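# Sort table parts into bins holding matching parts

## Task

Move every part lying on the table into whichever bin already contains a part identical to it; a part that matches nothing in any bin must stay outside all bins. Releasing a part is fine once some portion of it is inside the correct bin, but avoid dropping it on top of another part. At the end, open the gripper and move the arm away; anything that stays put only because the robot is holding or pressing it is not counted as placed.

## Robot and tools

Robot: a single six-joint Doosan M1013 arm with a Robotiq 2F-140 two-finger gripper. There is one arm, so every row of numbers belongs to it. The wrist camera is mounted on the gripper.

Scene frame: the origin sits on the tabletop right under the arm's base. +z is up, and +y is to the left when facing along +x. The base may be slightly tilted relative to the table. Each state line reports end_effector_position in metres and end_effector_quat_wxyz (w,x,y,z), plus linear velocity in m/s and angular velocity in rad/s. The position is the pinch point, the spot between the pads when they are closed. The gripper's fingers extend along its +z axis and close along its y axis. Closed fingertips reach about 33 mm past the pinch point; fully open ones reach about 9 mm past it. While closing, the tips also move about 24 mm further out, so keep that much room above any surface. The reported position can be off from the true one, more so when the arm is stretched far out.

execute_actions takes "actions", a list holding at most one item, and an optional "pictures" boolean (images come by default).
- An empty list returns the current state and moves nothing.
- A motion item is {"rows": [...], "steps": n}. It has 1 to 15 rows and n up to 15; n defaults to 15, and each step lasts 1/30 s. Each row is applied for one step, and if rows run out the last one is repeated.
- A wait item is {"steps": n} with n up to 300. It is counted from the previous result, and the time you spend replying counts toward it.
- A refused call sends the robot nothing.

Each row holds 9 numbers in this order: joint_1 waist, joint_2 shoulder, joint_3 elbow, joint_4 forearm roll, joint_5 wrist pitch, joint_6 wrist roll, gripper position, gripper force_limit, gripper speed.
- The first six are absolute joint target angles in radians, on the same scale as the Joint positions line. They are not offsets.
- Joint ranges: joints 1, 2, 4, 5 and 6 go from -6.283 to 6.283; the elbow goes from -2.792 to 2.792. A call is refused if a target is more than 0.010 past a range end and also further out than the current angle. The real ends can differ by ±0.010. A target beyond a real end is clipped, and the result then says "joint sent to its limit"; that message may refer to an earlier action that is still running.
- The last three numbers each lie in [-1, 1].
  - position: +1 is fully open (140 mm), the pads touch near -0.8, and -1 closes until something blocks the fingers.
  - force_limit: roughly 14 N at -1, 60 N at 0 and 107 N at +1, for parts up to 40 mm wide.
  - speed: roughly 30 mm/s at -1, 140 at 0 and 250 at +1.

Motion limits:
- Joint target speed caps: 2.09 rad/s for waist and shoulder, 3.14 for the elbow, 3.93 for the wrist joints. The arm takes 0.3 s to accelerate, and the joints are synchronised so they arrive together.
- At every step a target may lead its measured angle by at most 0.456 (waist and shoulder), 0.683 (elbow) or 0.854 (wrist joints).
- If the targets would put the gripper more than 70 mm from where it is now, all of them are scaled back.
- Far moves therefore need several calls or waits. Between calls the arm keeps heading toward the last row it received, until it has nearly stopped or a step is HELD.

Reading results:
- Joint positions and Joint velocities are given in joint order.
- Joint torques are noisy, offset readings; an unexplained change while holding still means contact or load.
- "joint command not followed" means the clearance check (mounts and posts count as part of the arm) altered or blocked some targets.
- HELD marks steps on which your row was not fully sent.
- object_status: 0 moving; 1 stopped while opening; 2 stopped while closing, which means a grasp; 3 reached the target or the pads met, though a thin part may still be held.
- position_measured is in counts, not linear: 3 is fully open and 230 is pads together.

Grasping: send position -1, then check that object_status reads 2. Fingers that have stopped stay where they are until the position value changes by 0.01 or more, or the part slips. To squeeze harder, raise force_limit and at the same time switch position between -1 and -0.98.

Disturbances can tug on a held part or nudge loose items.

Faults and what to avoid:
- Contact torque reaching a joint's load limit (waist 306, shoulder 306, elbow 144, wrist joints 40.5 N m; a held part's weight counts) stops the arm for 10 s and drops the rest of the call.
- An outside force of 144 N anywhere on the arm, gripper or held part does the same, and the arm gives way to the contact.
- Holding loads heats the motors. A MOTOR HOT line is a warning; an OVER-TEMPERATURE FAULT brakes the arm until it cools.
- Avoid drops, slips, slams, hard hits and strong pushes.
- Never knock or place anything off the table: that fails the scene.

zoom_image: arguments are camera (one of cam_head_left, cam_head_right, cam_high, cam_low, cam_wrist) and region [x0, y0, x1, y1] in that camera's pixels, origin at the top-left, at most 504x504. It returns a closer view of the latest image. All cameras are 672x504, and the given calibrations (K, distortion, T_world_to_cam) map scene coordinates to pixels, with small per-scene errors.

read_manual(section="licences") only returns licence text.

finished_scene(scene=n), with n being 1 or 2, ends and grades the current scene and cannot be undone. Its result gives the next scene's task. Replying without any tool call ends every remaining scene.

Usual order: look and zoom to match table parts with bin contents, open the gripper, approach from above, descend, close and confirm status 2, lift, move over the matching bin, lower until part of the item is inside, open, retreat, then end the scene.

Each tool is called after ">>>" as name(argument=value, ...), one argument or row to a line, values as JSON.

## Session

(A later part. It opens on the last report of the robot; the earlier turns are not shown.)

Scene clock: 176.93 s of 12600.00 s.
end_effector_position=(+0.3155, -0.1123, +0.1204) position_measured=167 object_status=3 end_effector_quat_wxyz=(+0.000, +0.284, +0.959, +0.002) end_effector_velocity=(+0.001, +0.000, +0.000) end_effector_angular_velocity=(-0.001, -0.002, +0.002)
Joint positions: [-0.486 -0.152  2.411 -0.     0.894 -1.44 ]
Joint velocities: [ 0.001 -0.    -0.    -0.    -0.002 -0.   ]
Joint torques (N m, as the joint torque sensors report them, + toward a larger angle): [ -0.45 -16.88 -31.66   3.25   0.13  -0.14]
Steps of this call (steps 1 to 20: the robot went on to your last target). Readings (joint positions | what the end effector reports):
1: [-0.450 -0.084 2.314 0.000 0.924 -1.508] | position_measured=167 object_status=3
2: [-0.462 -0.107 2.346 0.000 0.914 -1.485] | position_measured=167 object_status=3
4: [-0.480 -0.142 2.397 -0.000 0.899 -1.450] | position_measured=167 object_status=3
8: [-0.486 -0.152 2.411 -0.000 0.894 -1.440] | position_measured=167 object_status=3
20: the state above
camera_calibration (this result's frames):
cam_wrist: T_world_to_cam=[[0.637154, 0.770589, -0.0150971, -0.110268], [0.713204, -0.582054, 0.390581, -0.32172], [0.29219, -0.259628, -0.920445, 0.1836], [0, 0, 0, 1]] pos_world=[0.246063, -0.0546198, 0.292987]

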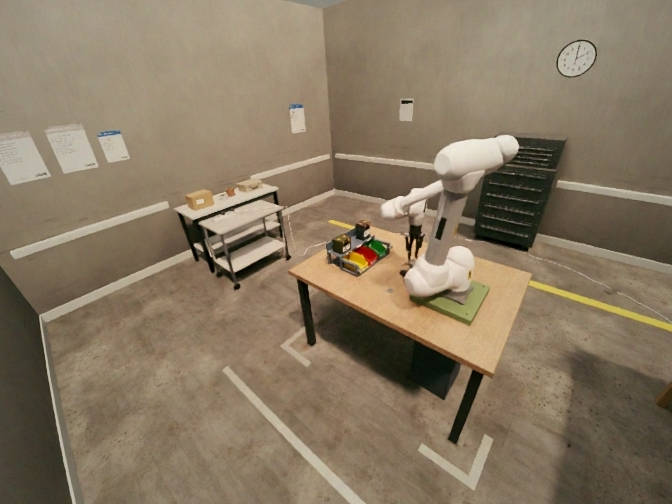

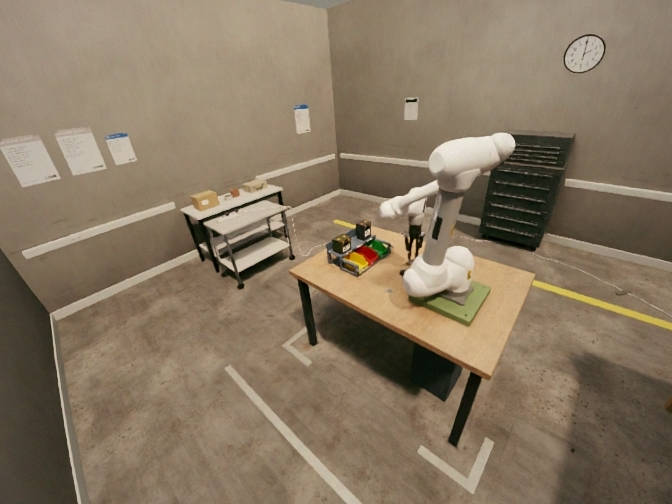

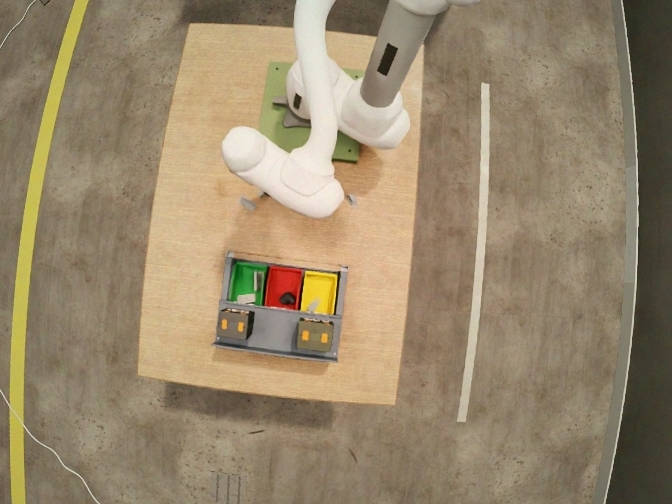

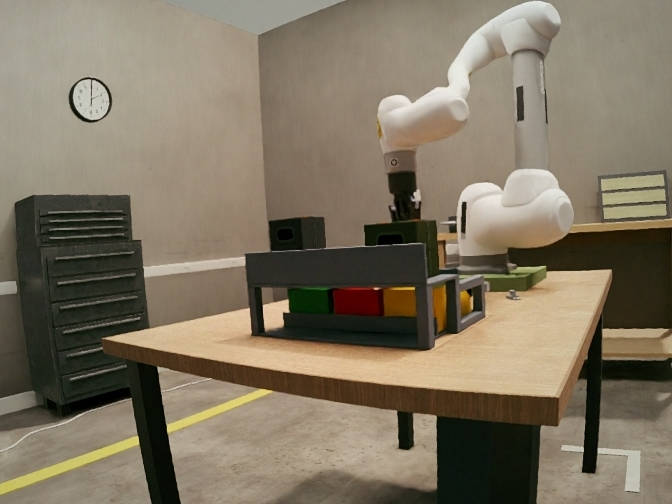

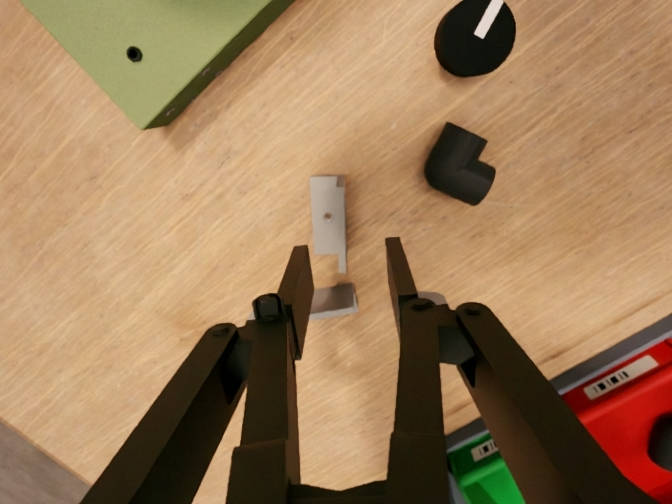

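>>> execute_actions(
  actions=[
    {"rows":[[-0.495,-0.028,2.482,0,0.70,-1.43,-0.3,0.3,0]],"steps":12},
  ],
  pictures=false,
)

>>> execute_actions(
  actions=[
    {"rows":[[-0.495,-0.028,2.482,0,0.70,-1.43,-1,0.3,-0.3]]},
  ],
  pictures=false,
)

>>> execute_actions(
  actions=[
    {"steps":6},
  ],
  pictures=false,
)

>>> execute_actions(
  actions=[
    {"rows":[[-0.495,-0.152,2.411,0,0.894,-1.43,-1,0.3,-0.3],[-0.495,-0.152,2.411,0,0.894,-1.43,-1,0.3,-0.3],[-0.495,-0.152,2.411,0,0.894,-1.43,-1,0.3,-0.3],[-0.495,-0.152,2.411,0,0.894,-1.43,-1,0.3,-0.3],[-0.495,-0.24,2.33,0,1.06,-1.43,-1,0.3,-0.3]],"steps":12},
  ],
  pictures=false,
)

>>> execute_actions(
  actions=[
    {"rows":[[-0.333,0.233,1.862,0,1.059,-1.862,-1,0.3,-0.3]]},
  ],
  pictures=false,
)

>>> execute_actions(
  actions=[
    {"steps":15},
  ],
)

Scene clock: 197.37 s of 12600.00 s.
end_effector_position=(+0.3146, -0.1149, +0.0504) position_measured=167 object_status=3 end_effector_quat_wxyz=(-0.000, +0.293, +0.956, +0.002) end_effector_velocity=(+0.000, -0.000, +0.000) end_effector_angular_velocity=(-0.000, -0.001, -0.001)
Joint positions: [-0.495 -0.028  2.482  0.     0.7   -1.43 ]
Joint velocities: [-0.    -0.    -0.001 -0.    -0.     0.   ]
Joint torques (N m, as the joint torque sensors report them, + toward a larger angle): [ -1.82 -22.25 -25.59   2.65   0.13  -0.65]
Steps of this call (steps 1 to 15: the robot went on to your last target; steps 16 to 90: nothing new was sent; then 17.03 s passed at rest; steps 91 to 102: all 12 steps of this action). Readings (joint positions | what the end effector reports):
91: [-0.486 -0.152 2.411 0.000 0.894 -1.440] | position_measured=167 object_status=3
92: [-0.486 -0.149 2.413 0.000 0.888 -1.440] | position_measured=167 object_status=3
94: [-0.488 -0.119 2.430 0.000 0.841 -1.437] | position_measured=167 object_status=3
98: [-0.495 -0.033 2.479 0.000 0.709 -1.430] | position_measured=167 object_status=3
102: the state above

Scene clock: 197.87 s of 12600.00 s.
end_effector_position=(+0.3146, -0.1149, +0.0504) position_measured=228 object_status=0 end_effector_quat_wxyz=(-0.000, +0.293, +0.956, +0.002) end_effector_velocity=(-0.001, +0.001, +0.000) end_effector_angular_velocity=(+0.001, +0.002, +0.001)
Joint positions: [-0.495 -0.028  2.482  0.     0.7   -1.43 ]
Joint velocities: [ 0.001 -0.001  0.     0.     0.003  0.   ]
Joint torques (N m, as the joint torque sensors report them, + toward a larger angle): [ -0.47 -22.07 -23.24   1.93  -0.68  -0.47]
Steps of this call (steps 1 to 15: all 15 steps of this action). Readings (joint positions | what the end effector reports):
1: [-0.495 -0.028 2.482 0.000 0.700 -1.430] | position_measured=167 object_status=0
2: [-0.495 -0.028 2.482 0.000 0.700 -1.430] | position_measured=169 object_status=0
4: [-0.495 -0.028 2.482 0.000 0.700 -1.430] | position_measured=181 object_status=0
8: [-0.495 -0.028 2.482 0.000 0.700 -1.430] | position_measured=204 object_status=0
15: the state above

Scene clock: 198.07 s of 12600.00 s.
end_effector_position=(+0.3146, -0.1149, +0.0504) position_measured=228 object_status=2 end_effector_quat_wxyz=(-0.000, +0.293, +0.956, +0.002) end_effector_velocity=(-0.000, -0.000, -0.000) end_effector_angular_velocity=(+0.000, +0.001, +0.000)
Joint positions: [-0.495 -0.028  2.482  0.     0.7   -1.43 ]
Joint velocities: [-0.001  0.     0.    -0.     0.001 -0.001]
Joint torques (N m, as the joint torque sensors report them, + toward a larger angle): [ -0.71 -22.67 -24.46   2.5   -0.81   0.02]
Steps of this call (steps 1 to 6: the robot went on to your last target). Readings (joint positions | what the end effector reports):
1: [-0.495 -0.028 2.482 0.000 0.700 -1.430] | position_measured=228 object_status=0
2: [-0.495 -0.028 2.482 0.000 0.700 -1.430] | position_measured=228 object_status=0
4: [-0.495 -0.028 2.482 0.000 0.700 -1.430] | position_measured=228 object_status=2
6: the state above

Scene clock: 198.47 s of 12600.00 s.
end_effector_position=(+0.3152, -0.1158, +0.1860) position_measured=228 object_status=2 end_effector_quat_wxyz=(+0.002, +0.293, +0.956, +0.002) end_effector_velocity=(-0.014, +0.006, +0.104) end_effector_angular_velocity=(-0.002, -0.004, -0.001)
Joint positions: [-0.495 -0.238  2.332  0.     1.055 -1.43 ]
Joint velocities: [-0.002 -0.146 -0.113 -0.     0.254 -0.001]
Joint torques (N m, as the joint torque sensors report them, + toward a larger angle): [ -4.74  25.38 -17.01   2.08   0.1   -0.26]
Steps of this call (steps 1 to 12: all 12 steps of this action). Readings (joint positions | what the end effector reports):
1: [-0.495 -0.028 2.482 0.000 0.700 -1.430] | position_measured=228 object_status=2
2: [-0.495 -0.031 2.480 -0.000 0.705 -1.430] | position_measured=228 object_status=2
4: [-0.495 -0.061 2.463 -0.000 0.752 -1.430] | position_measured=228 object_status=2
8: [-0.495 -0.167 2.388 -0.000 0.931 -1.430] | position_measured=228 object_status=2
12: the state above

Scene clock: 198.97 s of 12600.00 s.
end_effector_position=(+0.5169, -0.1464, +0.2036) position_measured=228 object_status=2 end_effector_quat_wxyz=(+0.001, +0.088, +0.996, +0.001) end_effector_velocity=(+0.496, -0.020, -0.045) end_effector_angular_velocity=(-0.001, +0.011, +0.993)
Joint positions: [-0.381  0.092  2.001  0.     1.059 -1.734]
Joint velocities: [ 0.273  0.795 -0.782 -0.    -0.    -0.72 ]
Joint torques (N m, as the joint torque sensors report them, + toward a larger angle): [  1.97 -43.84 -34.11   3.79  -0.45  -0.36]
Steps of this call (steps 1 to 15: all 15 steps of this action). Readings (joint positions | what the end effector reports):
1: [-0.495 -0.240 2.330 0.000 1.059 -1.430] | position_measured=228 object_status=2
2: [-0.494 -0.237 2.327 0.000 1.059 -1.433] | position_measured=228 object_status=2
4: [-0.483 -0.207 2.297 0.000 1.059 -1.461] | position_measured=228 object_status=2
8: [-0.446 -0.097 2.188 0.000 1.059 -1.562] | position_measured=228 object_status=2
15: the state above

Scene clock: 199.47 s of 12600.00 s.
end_effector_position=(+0.6048, -0.1456, +0.1897) position_measured=228 object_status=2 end_effector_quat_wxyz=(+0.000, +0.000, +1.000, +0.001) end_effector_velocity=(-0.000, +0.001, -0.000) end_effector_angular_velocity=(+0.001, +0.002, +0.000)
Joint positions: [-0.333  0.233  1.862 -0.     1.059 -1.862]
Joint velocities: [ 0.001  0.001 -0.    -0.     0.001  0.   ]
Joint torques (N m, as the joint torque sensors report them, + toward a larger angle): [  0.39 -58.6  -35.71   3.76  -0.15  -0.11]
Steps of this call (steps 1 to 15: the robot went on to your last target). Readings (joint positions | what the end effector reports):
1: [-0.372 0.119 1.974 0.000 1.059 -1.758] | position_measured=228 object_status=2
2: [-0.363 0.146 1.948 0.000 1.059 -1.783] | position_measured=228 object_status=2
4: [-0.345 0.197 1.898 0.000 1.059 -1.829] | position_measured=228 object_status=2
8: [-0.333 0.233 1.862 -0.000 1.059 -1.862] | position_measured=228 object_status=2
15: the state above
camera_calibration (this result's frames):
cam_wrist: T_world_to_cam=[[0.115633, 0.993148, -0.0168989, 0.0803007], [0.914778, -0.0998476, 0.391423, -0.626342], [0.387054, -0.06072, -0.920056, 0.125748], [0, 0, 0, 1]] pos_world=[0.515008, -0.134654, 0.362217]

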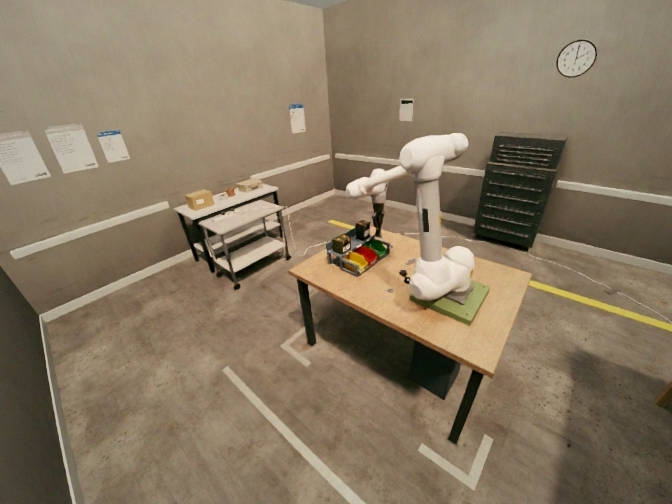

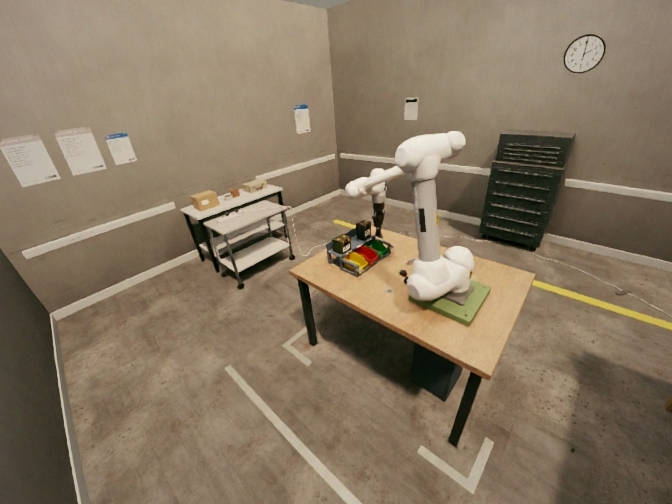

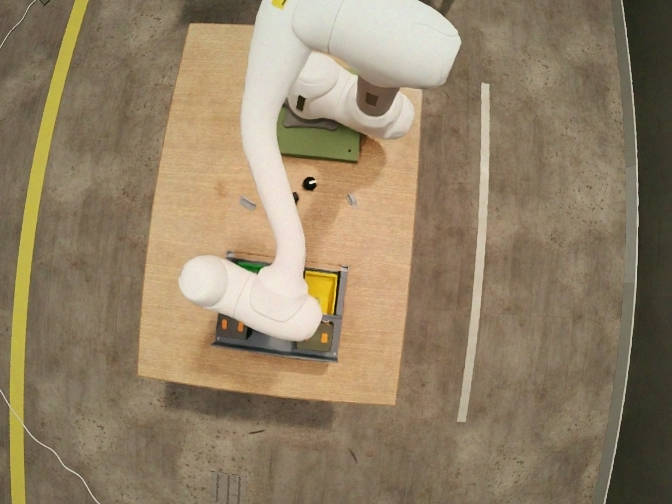

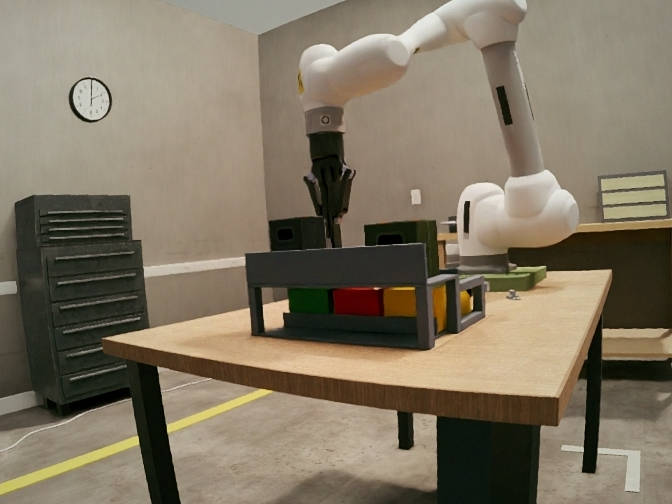

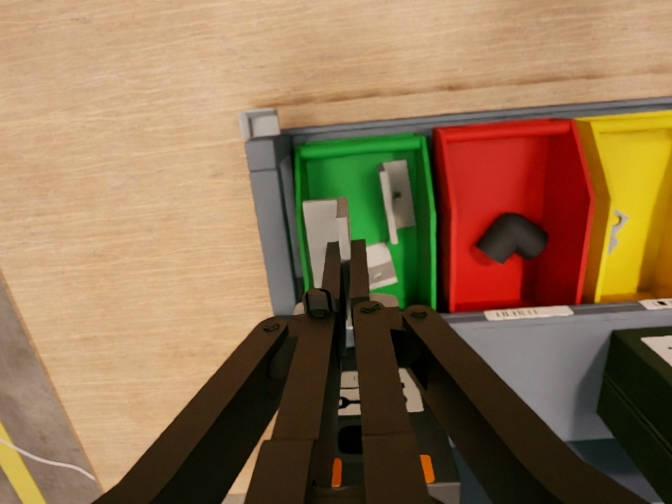

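>>> execute_actions(
  actions=[
    {"rows":[[-0.327,0.292,1.917,0,0.945,-1.856,-1,0.3,-0.3],[-0.327,0.292,1.917,0,0.945,-1.856,-1,0.3,-0.3],[-0.327,0.292,1.917,0,0.945,-1.856,-1,0.3,-0.3],[-0.327,0.292,1.917,0,0.945,-1.856,-1,0.3,-0.3],[-0.327,0.335,1.95,0,0.869,-1.856,-1,0.3,-0.3],[-0.327,0.335,1.95,0,0.869,-1.856,-1,0.3,-0.3],[-0.327,0.335,1.95,0,0.869,-1.856,-1,0.3,-0.3],[-0.327,0.335,1.95,0,0.869,-1.856,-1,0.3,-0.3],[-0.327,0.346,1.957,0,0.851,-1.856,-1,0.3,-0.3],[-0.327,0.356,1.964,0,0.834,-1.856,-1,0.3,-0.3]]},
  ],
)

>>> execute_actions(
  actions=[
    {"rows":[[-0.327,0.356,1.964,0,0.834,-1.856,-0.65,0.3,-0.5]],"steps":12},
  ],
  pictures=false,
)

>>> execute_actions(
  actions=[
    {"rows":[[-0.327,0.233,1.862,0,1.059,-1.856,-0.65,0.3,-0.5]],"steps":12},
  ],
  pictures=false,
)

>>> execute_actions(
  actions=[
    {"rows":[[-0.2225,-0.161,2.418,0,0.897,-2.22,0.05,0.3,0]]},
  ],
  pictures=false,
)

>>> execute_actions(
  actions=[
    {"steps":15},
  ],
)

Scene clock: 218.97 s of 12600.00 s.
end_effector_position=(+0.6055, -0.1417, +0.0666) position_measured=228 object_status=2 end_effector_quat_wxyz=(+0.000, +0.000, +1.000, +0.001) end_effector_velocity=(+0.001, -0.000, +0.000) end_effector_angular_velocity=(-0.001, -0.004, -0.000)
Joint positions: [-0.327  0.356  1.964  0.     0.834 -1.856]
Joint velocities: [-0.    -0.     0.    -0.    -0.004  0.   ]
Joint torques (N m, as the joint torque sensors report them, + toward a larger angle): [  1.14 -68.78 -31.03   3.3   -0.14   0.04]
Steps of this call (steps 1 to 15: the robot went on to your last target; steps 16 to 90: nothing new was sent; then 16.00 s passed at rest; steps 91 to 105: all 15 steps of this action). Readings (joint positions | what the end effector reports):
91: [-0.333 0.233 1.862 0.000 1.059 -1.862] | position_measured=228 object_status=2
92: [-0.333 0.236 1.865 0.000 1.052 -1.862] | position_measured=228 object_status=2
94: [-0.330 0.264 1.891 0.000 0.998 -1.859] | position_measured=228 object_status=2
98: [-0.327 0.328 1.944 -0.000 0.883 -1.856] | position_measured=228 object_status=2
105: the state above
camera_calibration (this result's frames):
cam_wrist: T_world_to_cam=[[0.115629, 0.993149, -0.0169051, 0.0742019], [0.914866, -0.0998558, 0.391215, -0.578489], [0.386847, -0.0607018, -0.920144, 0.0126029], [0, 0, 0, 1]] pos_world=[0.515784, -0.130694, 0.239165]

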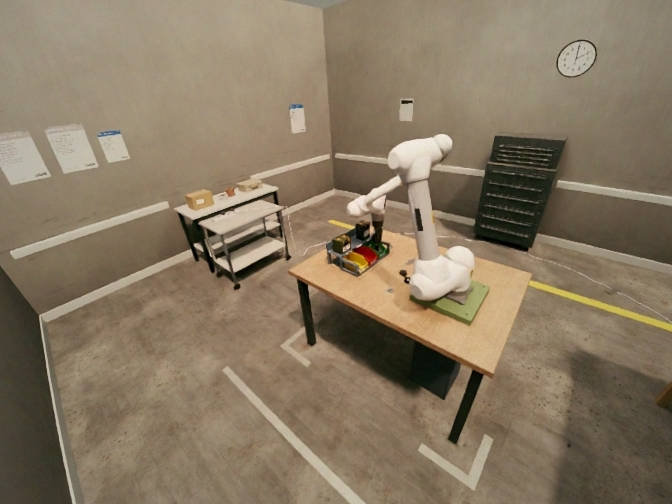

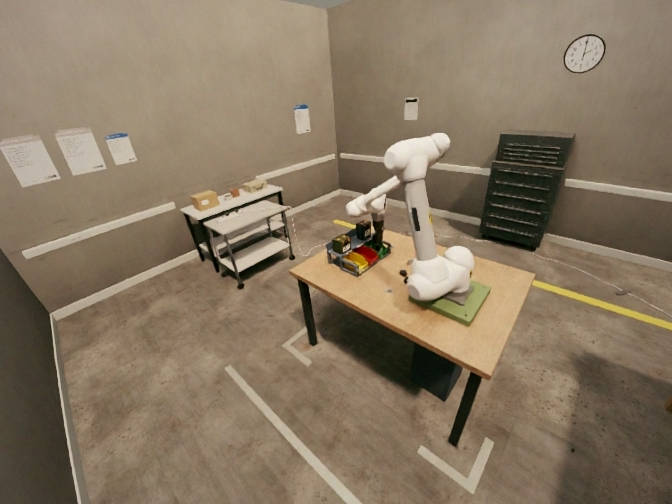

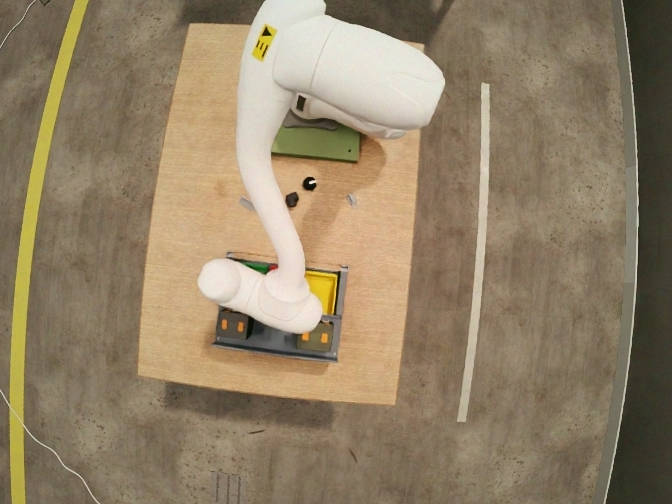

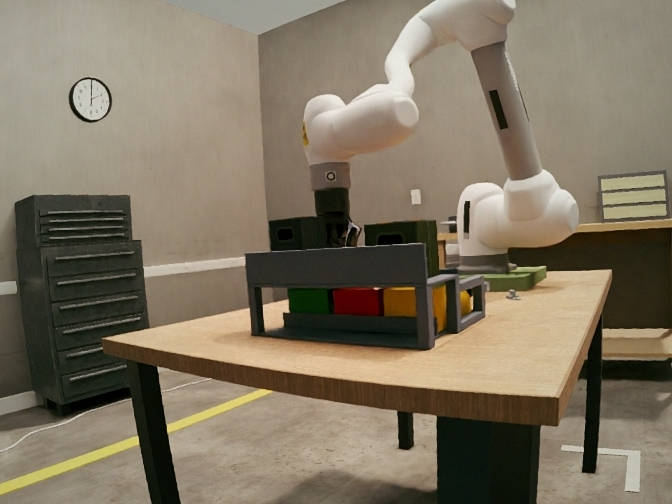

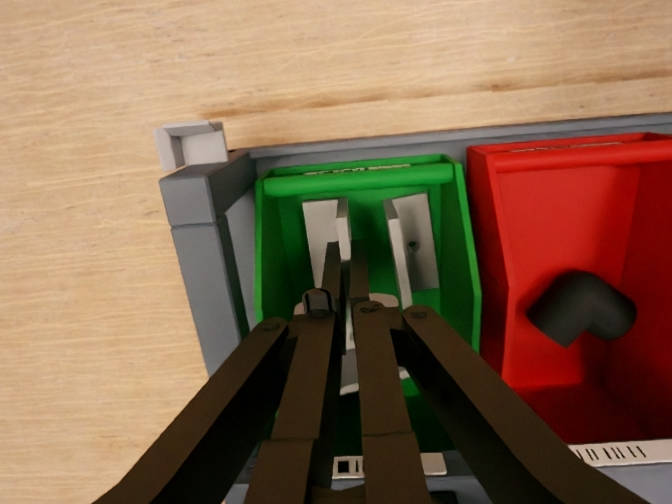

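Scene clock: 219.37 s of 12600.00 s.
end_effector_position=(+0.6056, -0.1417, +0.0666) position_measured=211 object_status=0 end_effector_quat_wxyz=(+0.000, +0.000, +1.000, +0.001) end_effector_velocity=(+0.000, +0.000, -0.000) end_effector_angular_velocity=(+0.000, +0.000, -0.001)
Joint positions: [-0.327  0.356  1.964  0.     0.834 -1.856]
Joint velocities: [ 0.     0.    -0.    -0.     0.     0.001]
Joint torques (N m, as the joint torque sensors report them, + toward a larger angle): [ -1.19 -68.17 -29.83   3.51  -0.23  -0.2 ]
Steps of this call (steps 1 to 12: all 12 steps of this action). Readings (joint positions | what the end effector reports):
1: [-0.327 0.356 1.964 -0.000 0.834 -1.856] | position_measured=228 object_status=0
2: [-0.327 0.356 1.964 0.000 0.834 -1.856] | position_measured=228 object_status=0
4: [-0.327 0.356 1.964 -0.000 0.834 -1.856] | position_measured=216 object_status=0
8: [-0.327 0.356 1.964 -0.000 0.834 -1.856] | position_measured=211 object_status=0
12: the state above

Scene clock: 219.77 s of 12600.00 s.
end_effector_position=(+0.6058, -0.1420, +0.1897) position_measured=211 object_status=3 end_effector_quat_wxyz=(+0.000, +0.000, +1.000, +0.001) end_effector_velocity=(-0.001, -0.000, +0.000) end_effector_angular_velocity=(+0.001, +0.002, -0.002)
Joint positions: [-0.327  0.233  1.862  0.     1.059 -1.856]
Joint velocities: [-0.001  0.    -0.001 -0.     0.003  0.001]
Joint torques (N m, as the joint torque sensors report them, + toward a larger angle): [ -3.96 -58.33 -35.65   3.72  -0.12  -0.34]
Steps of this call (steps 1 to 12: all 12 steps of this action). Readings (joint positions | what the end effector reports):
1: [-0.327 0.356 1.964 0.000 0.834 -1.856] | position_measured=211 object_status=0
2: [-0.327 0.353 1.961 -0.000 0.840 -1.856] | position_measured=211 object_status=3
4: [-0.327 0.324 1.937 -0.000 0.895 -1.856] | position_measured=211 object_status=3
8: [-0.327 0.247 1.874 0.000 1.032 -1.856] | position_measured=211 object_status=3
12: the state above

Scene clock: 220.27 s of 12600.00 s.
end_effector_position=(+0.4064, -0.0510, +0.1476) position_measured=123 object_status=0 end_effector_quat_wxyz=(+0.000, -0.170, +0.985, +0.000) end_effector_velocity=(-0.483, +0.175, -0.150) end_effector_angular_velocity=(-0.001, +0.005, +0.786)
Joint positions: [-0.251 -0.055  2.268  0.     0.94  -2.122]
Joint velocities: [ 0.173 -0.664  0.936 -0.    -0.266 -0.613]
Joint torques (N m, as the joint torque sensors report them, + toward a larger angle): [ -1.   -25.69 -31.8    3.29  -0.72  -0.32]
Steps of this call (steps 1 to 15: all 15 steps of this action). Readings (joint positions | what the end effector reports):
1: [-0.327 0.233 1.862 0.000 1.059 -1.856] | position_measured=211 object_status=0
2: [-0.326 0.230 1.867 0.000 1.057 -1.859] | position_measured=207 object_status=0
4: [-0.318 0.200 1.909 0.000 1.042 -1.887] | position_measured=192 object_status=0
8: [-0.293 0.104 2.044 0.000 1.004 -1.975] | position_measured=162 object_status=0
15: the state above

Scene clock: 220.77 s of 12600.00 s.
end_effector_position=(+0.3289, -0.0251, +0.1204) position_measured=123 object_status=3 end_effector_quat_wxyz=(+0.000, -0.232, +0.973, +0.000) end_effector_velocity=(-0.000, -0.000, -0.000) end_effector_angular_velocity=(-0.000, -0.002, +0.000)
Joint positions: [-0.223 -0.161  2.418 -0.     0.897 -2.22 ]
Joint velocities: [-0.    -0.001  0.001 -0.    -0.002 -0.001]
Joint torques (N m, as the joint torque sensors report them, + toward a larger angle): [ -0.81 -17.26 -30.97   2.92   0.03  -0.41]
Steps of this call (steps 1 to 15: the robot went on to your last target). Readings (joint positions | what the end effector reports):
1: [-0.245 -0.077 2.300 0.000 0.931 -2.143] | position_measured=123 object_status=0
2: [-0.239 -0.100 2.332 0.000 0.922 -2.163] | position_measured=123 object_status=0
4: [-0.228 -0.141 2.390 -0.000 0.905 -2.201] | position_measured=123 object_status=3
8: [-0.223 -0.161 2.418 -0.000 0.897 -2.220] | position_measured=123 object_status=3
15: the state above
camera_calibration (this result's frames):
cam_wrist: T_world_to_cam=[[-0.345232, 0.93834, -0.0182621, 0.141694], [0.861093, 0.324431, 0.39149, -0.30649], [0.373275, 0.119429, -0.920001, 0.185171], [0, 0, 0, 1]] pos_world=[0.243714, -0.0556368, 0.292933]

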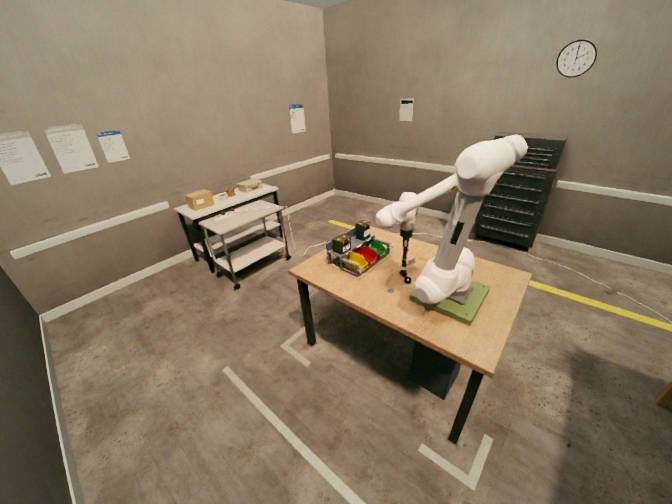

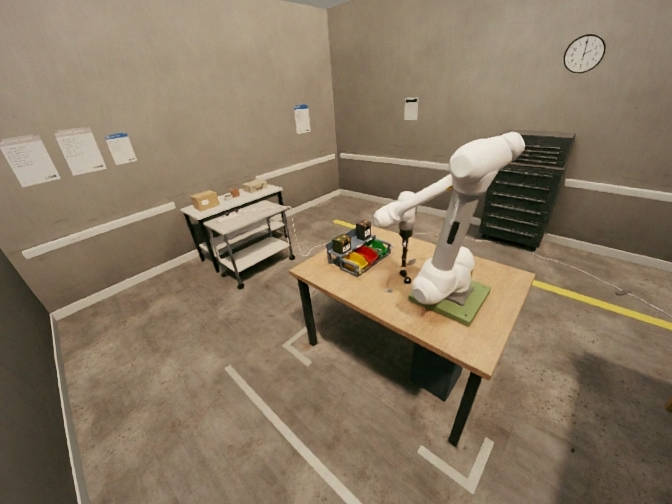

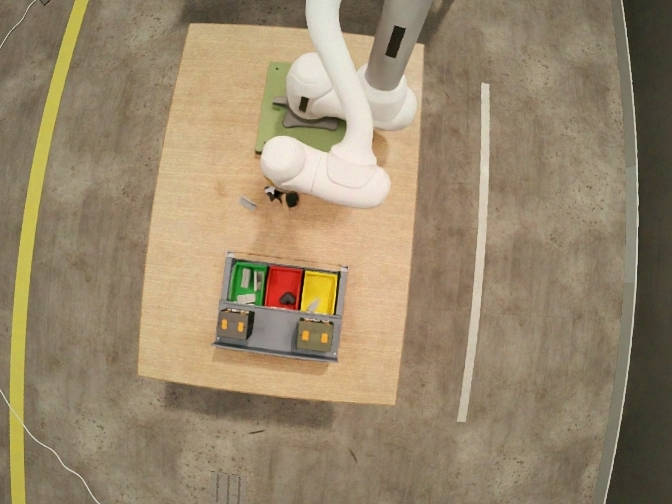

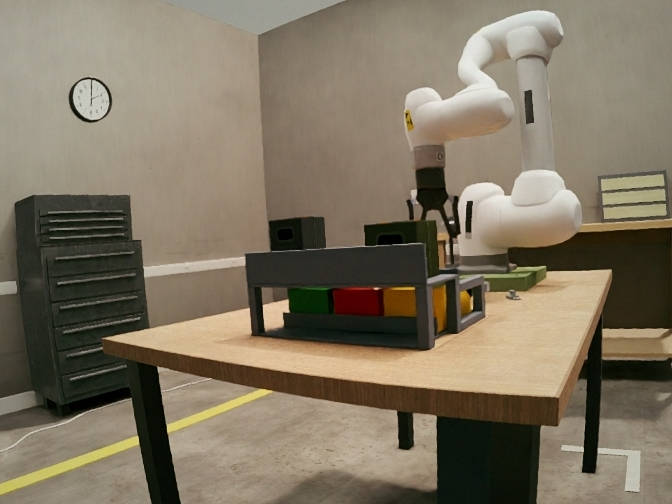

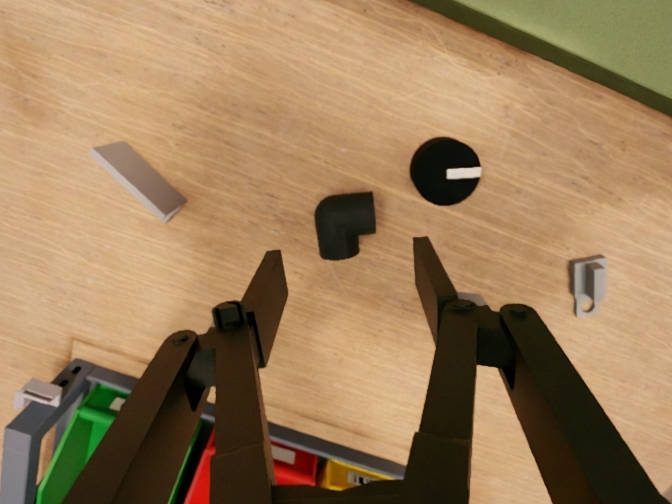

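>>> execute_actions(
  actions=[
    {"rows":[[-0.2225,-0.09,2.465,0,0.779,-2.22,0,0.3,0],[-0.2225,-0.09,2.465,0,0.779,-2.22,0,0.3,0],[-0.2225,-0.09,2.465,0,0.779,-2.22,0,0.3,0],[-0.2225,-0.09,2.465,0,0.779,-2.22,0,0.3,0],[-0.2225,-0.007,2.503,0,0.658,-2.22,0,0.3,0]]},
  ],
  pictures=false,
)

>>> execute_actions(
  actions=[
    {"rows":[[-0.2225,-0.007,2.503,0,0.658,-2.22,-1,0.2,-0.4]]},
  ],
)

Scene clock: 229.80 s of 12600.00 s.
end_effector_position=(+0.3288, -0.0250, +0.0362) position_measured=129 object_status=3 end_effector_quat_wxyz=(+0.000, -0.232, +0.973, +0.000) end_effector_velocity=(+0.000, +0.001, -0.000) end_effector_angular_velocity=(-0.000, -0.000, +0.002)
Joint positions: [-0.222 -0.007  2.503 -0.     0.658 -2.22 ]
Joint velocities: [ 0.002  0.    -0.    -0.    -0.     0.   ]
Joint torques (N m, as the joint torque sensors report them, + toward a larger angle): [ -0.64 -24.03 -24.36   2.39  -0.27  -0.36]
Steps of this call (steps 1 to 15: the robot went on to your last target; steps 16 to 90: nothing new was sent; then 5.53 s passed at rest; steps 91 to 105: all 15 steps of this action). Readings (joint positions | what the end effector reports):
91: [-0.222 -0.161 2.418 0.000 0.897 -2.220] | position_measured=123 object_status=0
92: [-0.222 -0.158 2.420 0.000 0.891 -2.220] | position_measured=125 object_status=0
94: [-0.222 -0.129 2.440 0.000 0.841 -2.220] | position_measured=129 object_status=0
98: [-0.222 -0.039 2.489 0.000 0.704 -2.220] | position_measured=129 object_status=0
105: the state above

Scene clock: 230.30 s of 12600.00 s.
end_effector_position=(+0.3288, -0.0250, +0.0362) position_measured=170 object_status=2 end_effector_quat_wxyz=(+0.000, -0.232, +0.973, +0.000) end_effector_velocity=(+0.000, +0.000, +0.000) end_effector_angular_velocity=(-0.000, -0.001, +0.000)
Joint positions: [-0.222 -0.007  2.503 -0.     0.658 -2.22 ]
Joint velocities: [ 0. -0. -0. -0. -0.  0.]
Joint torques (N m, as the joint torque sensors report them, + toward a larger angle): [ -3.5  -13.54 -16.52   1.7   -3.65  -0.59]
Steps of this call (steps 1 to 15: all 15 steps of this action). Readings (joint positions | what the end effector reports):
1: [-0.222 -0.007 2.503 -0.000 0.658 -2.220] | position_measured=129 object_status=0
2: [-0.222 -0.007 2.503 -0.000 0.658 -2.220] | position_measured=131 object_status=0
4: [-0.222 -0.007 2.503 -0.000 0.658 -2.220] | position_measured=141 object_status=0
8: [-0.222 -0.007 2.503 -0.000 0.658 -2.220] | position_measured=162 object_status=0
15: the state above
camera_calibration (this result's frames):
cam_wrist: T_world_to_cam=[[-0.345284, 0.938319, -0.0183489, 0.14007], [0.861011, 0.324495, 0.391616, -0.273459], [0.373415, 0.11942, -0.919946, 0.107595], [0, 0, 0, 1]] pos_world=[0.243637, -0.0555431, 0.208643]

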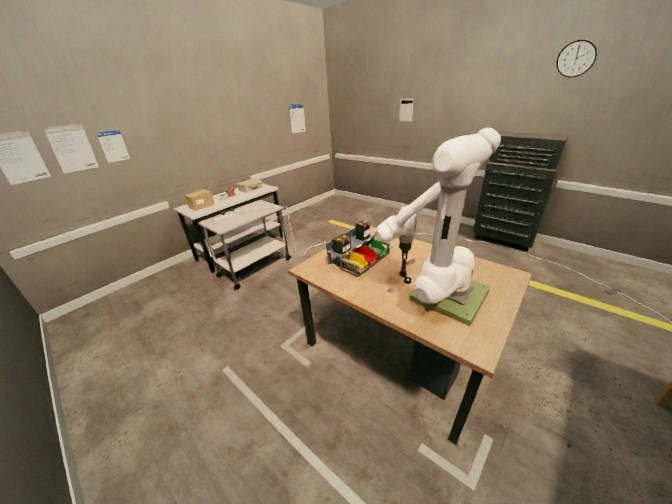

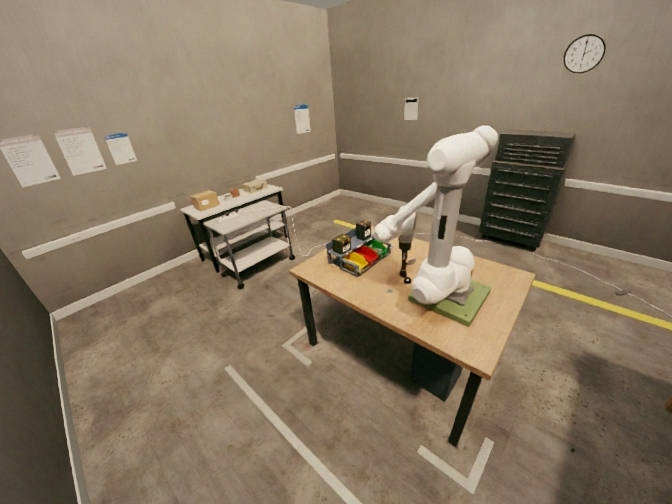

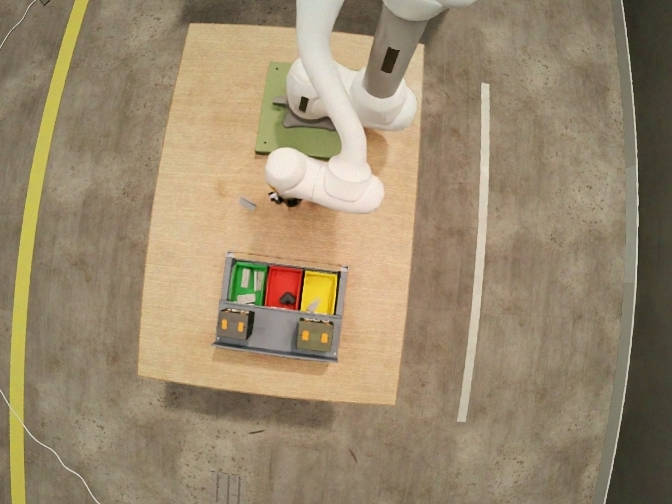

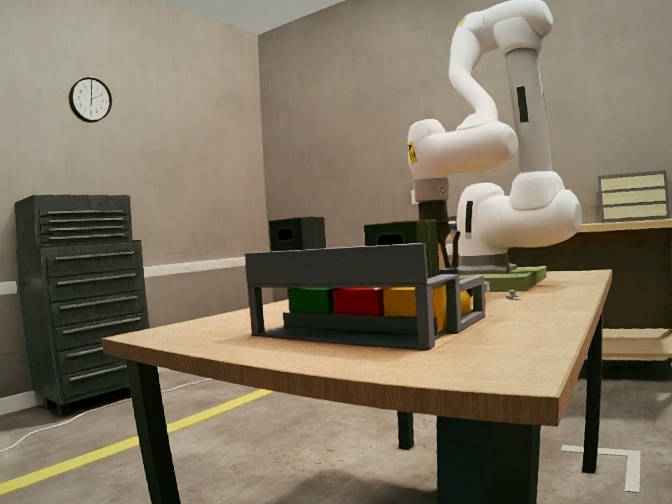

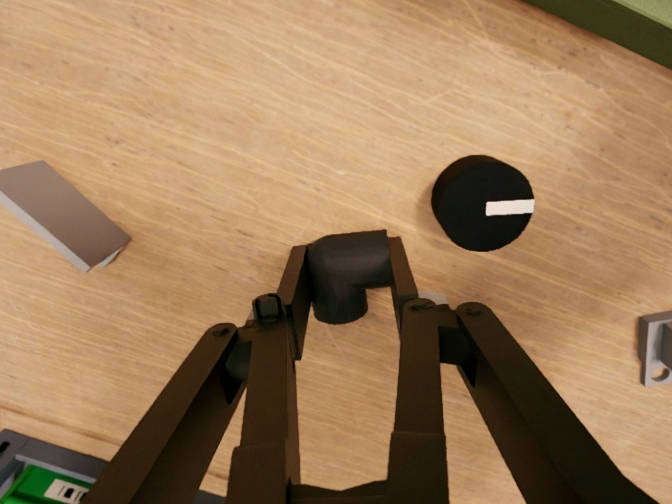

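>>> execute_actions(
  actions=[
    {"rows":[[-0.2225,-0.161,2.418,0,0.897,-2.22,-1,0.2,-0.4],[-0.2225,-0.161,2.418,0,0.897,-2.22,-1,0.2,-0.4],[-0.2225,-0.161,2.418,0,0.897,-2.22,-1,0.2,-0.4],[-0.2225,-0.161,2.418,0,0.897,-2.22,-1,0.2,-0.4],[-0.2225,-0.24,2.33,0,1.06,-2.22,-1,0.2,-0.4]],"steps":13},
  ],
  pictures=false,
)

>>> execute_actions(
  actions=[
    {"rows":[[-0.134,0.197,1.927,0,1.03,-1.663,-1,0.2,-0.4]]},
  ],
  pictures=false,
)

>>> execute_actions(
  actions=[
    {"steps":15},
  ],
)

Scene clock: 240.47 s of 12600.00 s.
end_effector_position=(+0.3346, -0.0262, +0.1865) position_measured=170 object_status=2 end_effector_quat_wxyz=(+0.002, -0.232, +0.973, -0.001) end_effector_velocity=(-0.010, +0.001, +0.081) end_effector_angular_velocity=(-0.001, -0.005, -0.000)
Joint positions: [-0.223 -0.239  2.331  0.     1.056 -2.22 ]
Joint velocities: [-0.001 -0.111 -0.09   0.     0.196 -0.001]
Joint torques (N m, as the joint torque sensors report them, + toward a larger angle): [ -6.4   28.67 -18.8    2.22  -0.57  -0.47]
Steps of this call (steps 1 to 15: the robot went on to your last target; steps 16 to 90: nothing new was sent; then 6.73 s passed at rest; steps 91 to 103: all 13 steps of this action). Readings (joint positions | what the end effector reports):
91: [-0.223 -0.007 2.503 0.000 0.658 -2.220] | position_measured=170 object_status=2
92: [-0.223 -0.010 2.502 0.000 0.664 -2.220] | position_measured=170 object_status=2
94: [-0.223 -0.040 2.485 0.000 0.710 -2.220] | position_measured=170 object_status=2
98: [-0.223 -0.147 2.407 0.000 0.893 -2.220] | position_measured=170 object_status=2
103: the state above

Scene clock: 240.97 s of 12600.00 s.
end_effector_position=(+0.5354, -0.0253, +0.1918) position_measured=170 object_status=2 end_effector_quat_wxyz=(+0.001, -0.051, +0.999, -0.000) end_effector_velocity=(+0.484, +0.036, -0.076) end_effector_angular_velocity=(+0.001, +0.017, -0.873)
Joint positions: [-0.153  0.101  2.015  0.     1.036 -1.785]
Joint velocities: [ 0.167  0.82  -0.755  0.    -0.048  1.04 ]
Joint torques (N m, as the joint torque sensors report them, + toward a larger angle): [  1.64 -46.53 -34.38   3.7    0.48   0.  ]
Steps of this call (steps 1 to 15: all 15 steps of this action). Readings (joint positions | what the end effector reports):
1: [-0.223 -0.240 2.330 0.000 1.059 -2.220] | position_measured=170 object_status=2
2: [-0.222 -0.237 2.327 0.000 1.059 -2.216] | position_measured=170 object_status=2
4: [-0.216 -0.207 2.300 0.000 1.055 -2.177] | position_measured=170 object_status=2
8: [-0.193 -0.094 2.196 0.000 1.048 -2.034] | position_measured=170 object_status=2
15: the state above

Scene clock: 241.47 s of 12600.00 s.
end_effector_position=(+0.5918, -0.0201, +0.1802) position_measured=170 object_status=2 end_effector_quat_wxyz=(-0.000, +0.000, +1.000, -0.000) end_effector_velocity=(+0.000, +0.000, +0.000) end_effector_angular_velocity=(+0.000, +0.001, +0.000)
Joint positions: [-0.134  0.197  1.927 -0.     1.03  -1.663]
Joint velocities: [ 0.     0.001 -0.001 -0.     0.002  0.   ]
Joint torques (N m, as the joint torque sensors report them, + toward a larger angle): [ -0.83 -56.96 -35.8    3.87   0.08  -0.51]
Steps of this call (steps 1 to 15: the robot went on to your last target). Readings (joint positions | what the end effector reports):
1: [-0.148 0.129 1.990 0.000 1.034 -1.750] | position_measured=170 object_status=2
2: [-0.143 0.155 1.966 0.000 1.033 -1.717] | position_measured=170 object_status=2
4: [-0.136 0.190 1.934 0.000 1.030 -1.673] | position_measured=170 object_status=2
8: [-0.134 0.197 1.927 -0.000 1.030 -1.663] | position_measured=170 object_status=2
15: the state above
camera_calibration (this result's frames):
cam_wrist: T_world_to_cam=[[0.115605, 0.993107, -0.0193514, -0.0426016], [0.914964, -0.0988849, 0.391232, -0.598244], [0.386622, -0.0629341, -0.920088, 0.129905], [0, 0, 0, 1]] pos_world=[0.502072, -0.00867377, 0.352752]

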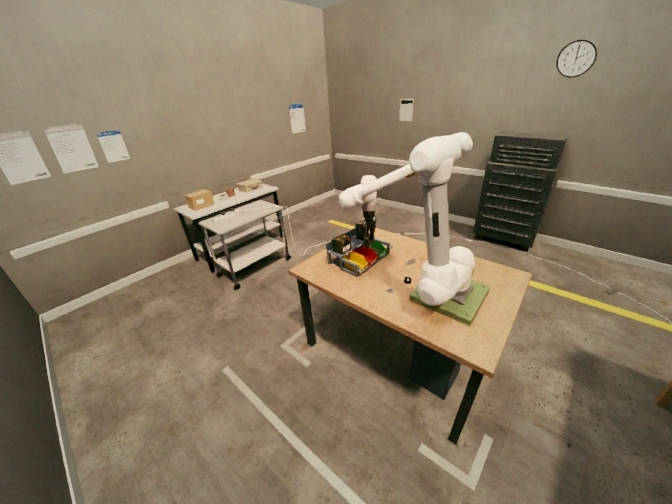

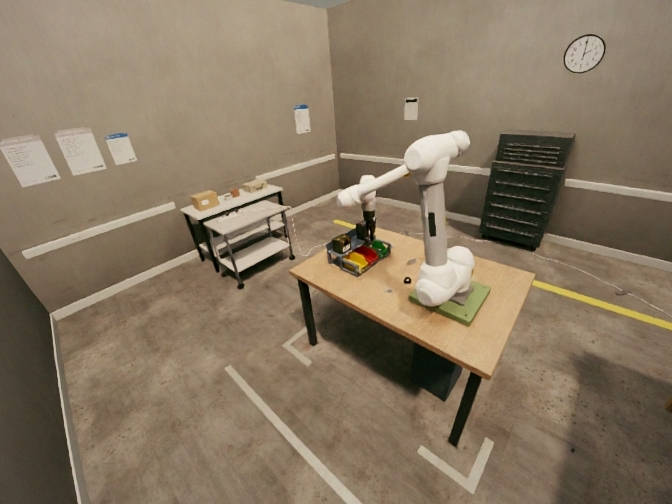

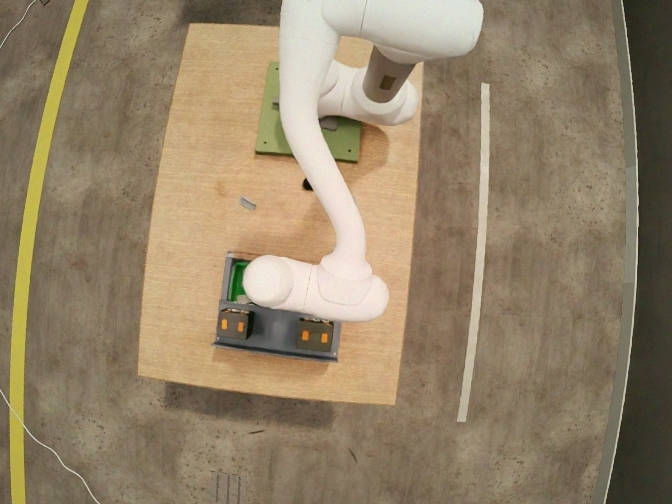

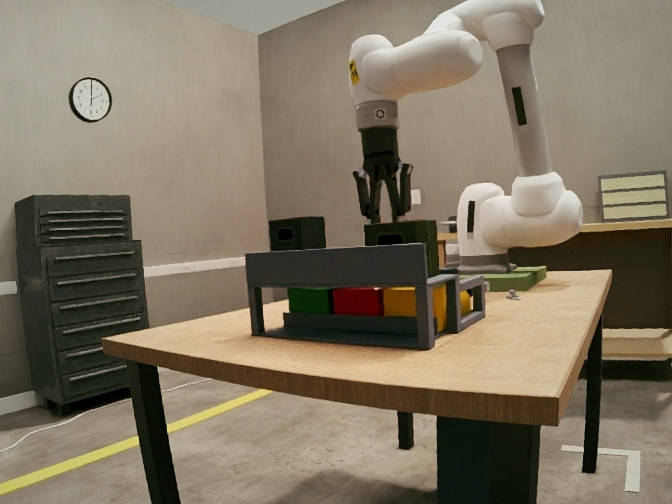

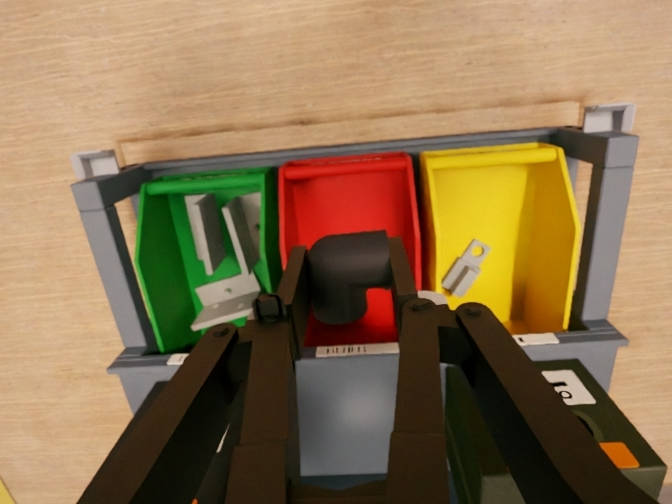

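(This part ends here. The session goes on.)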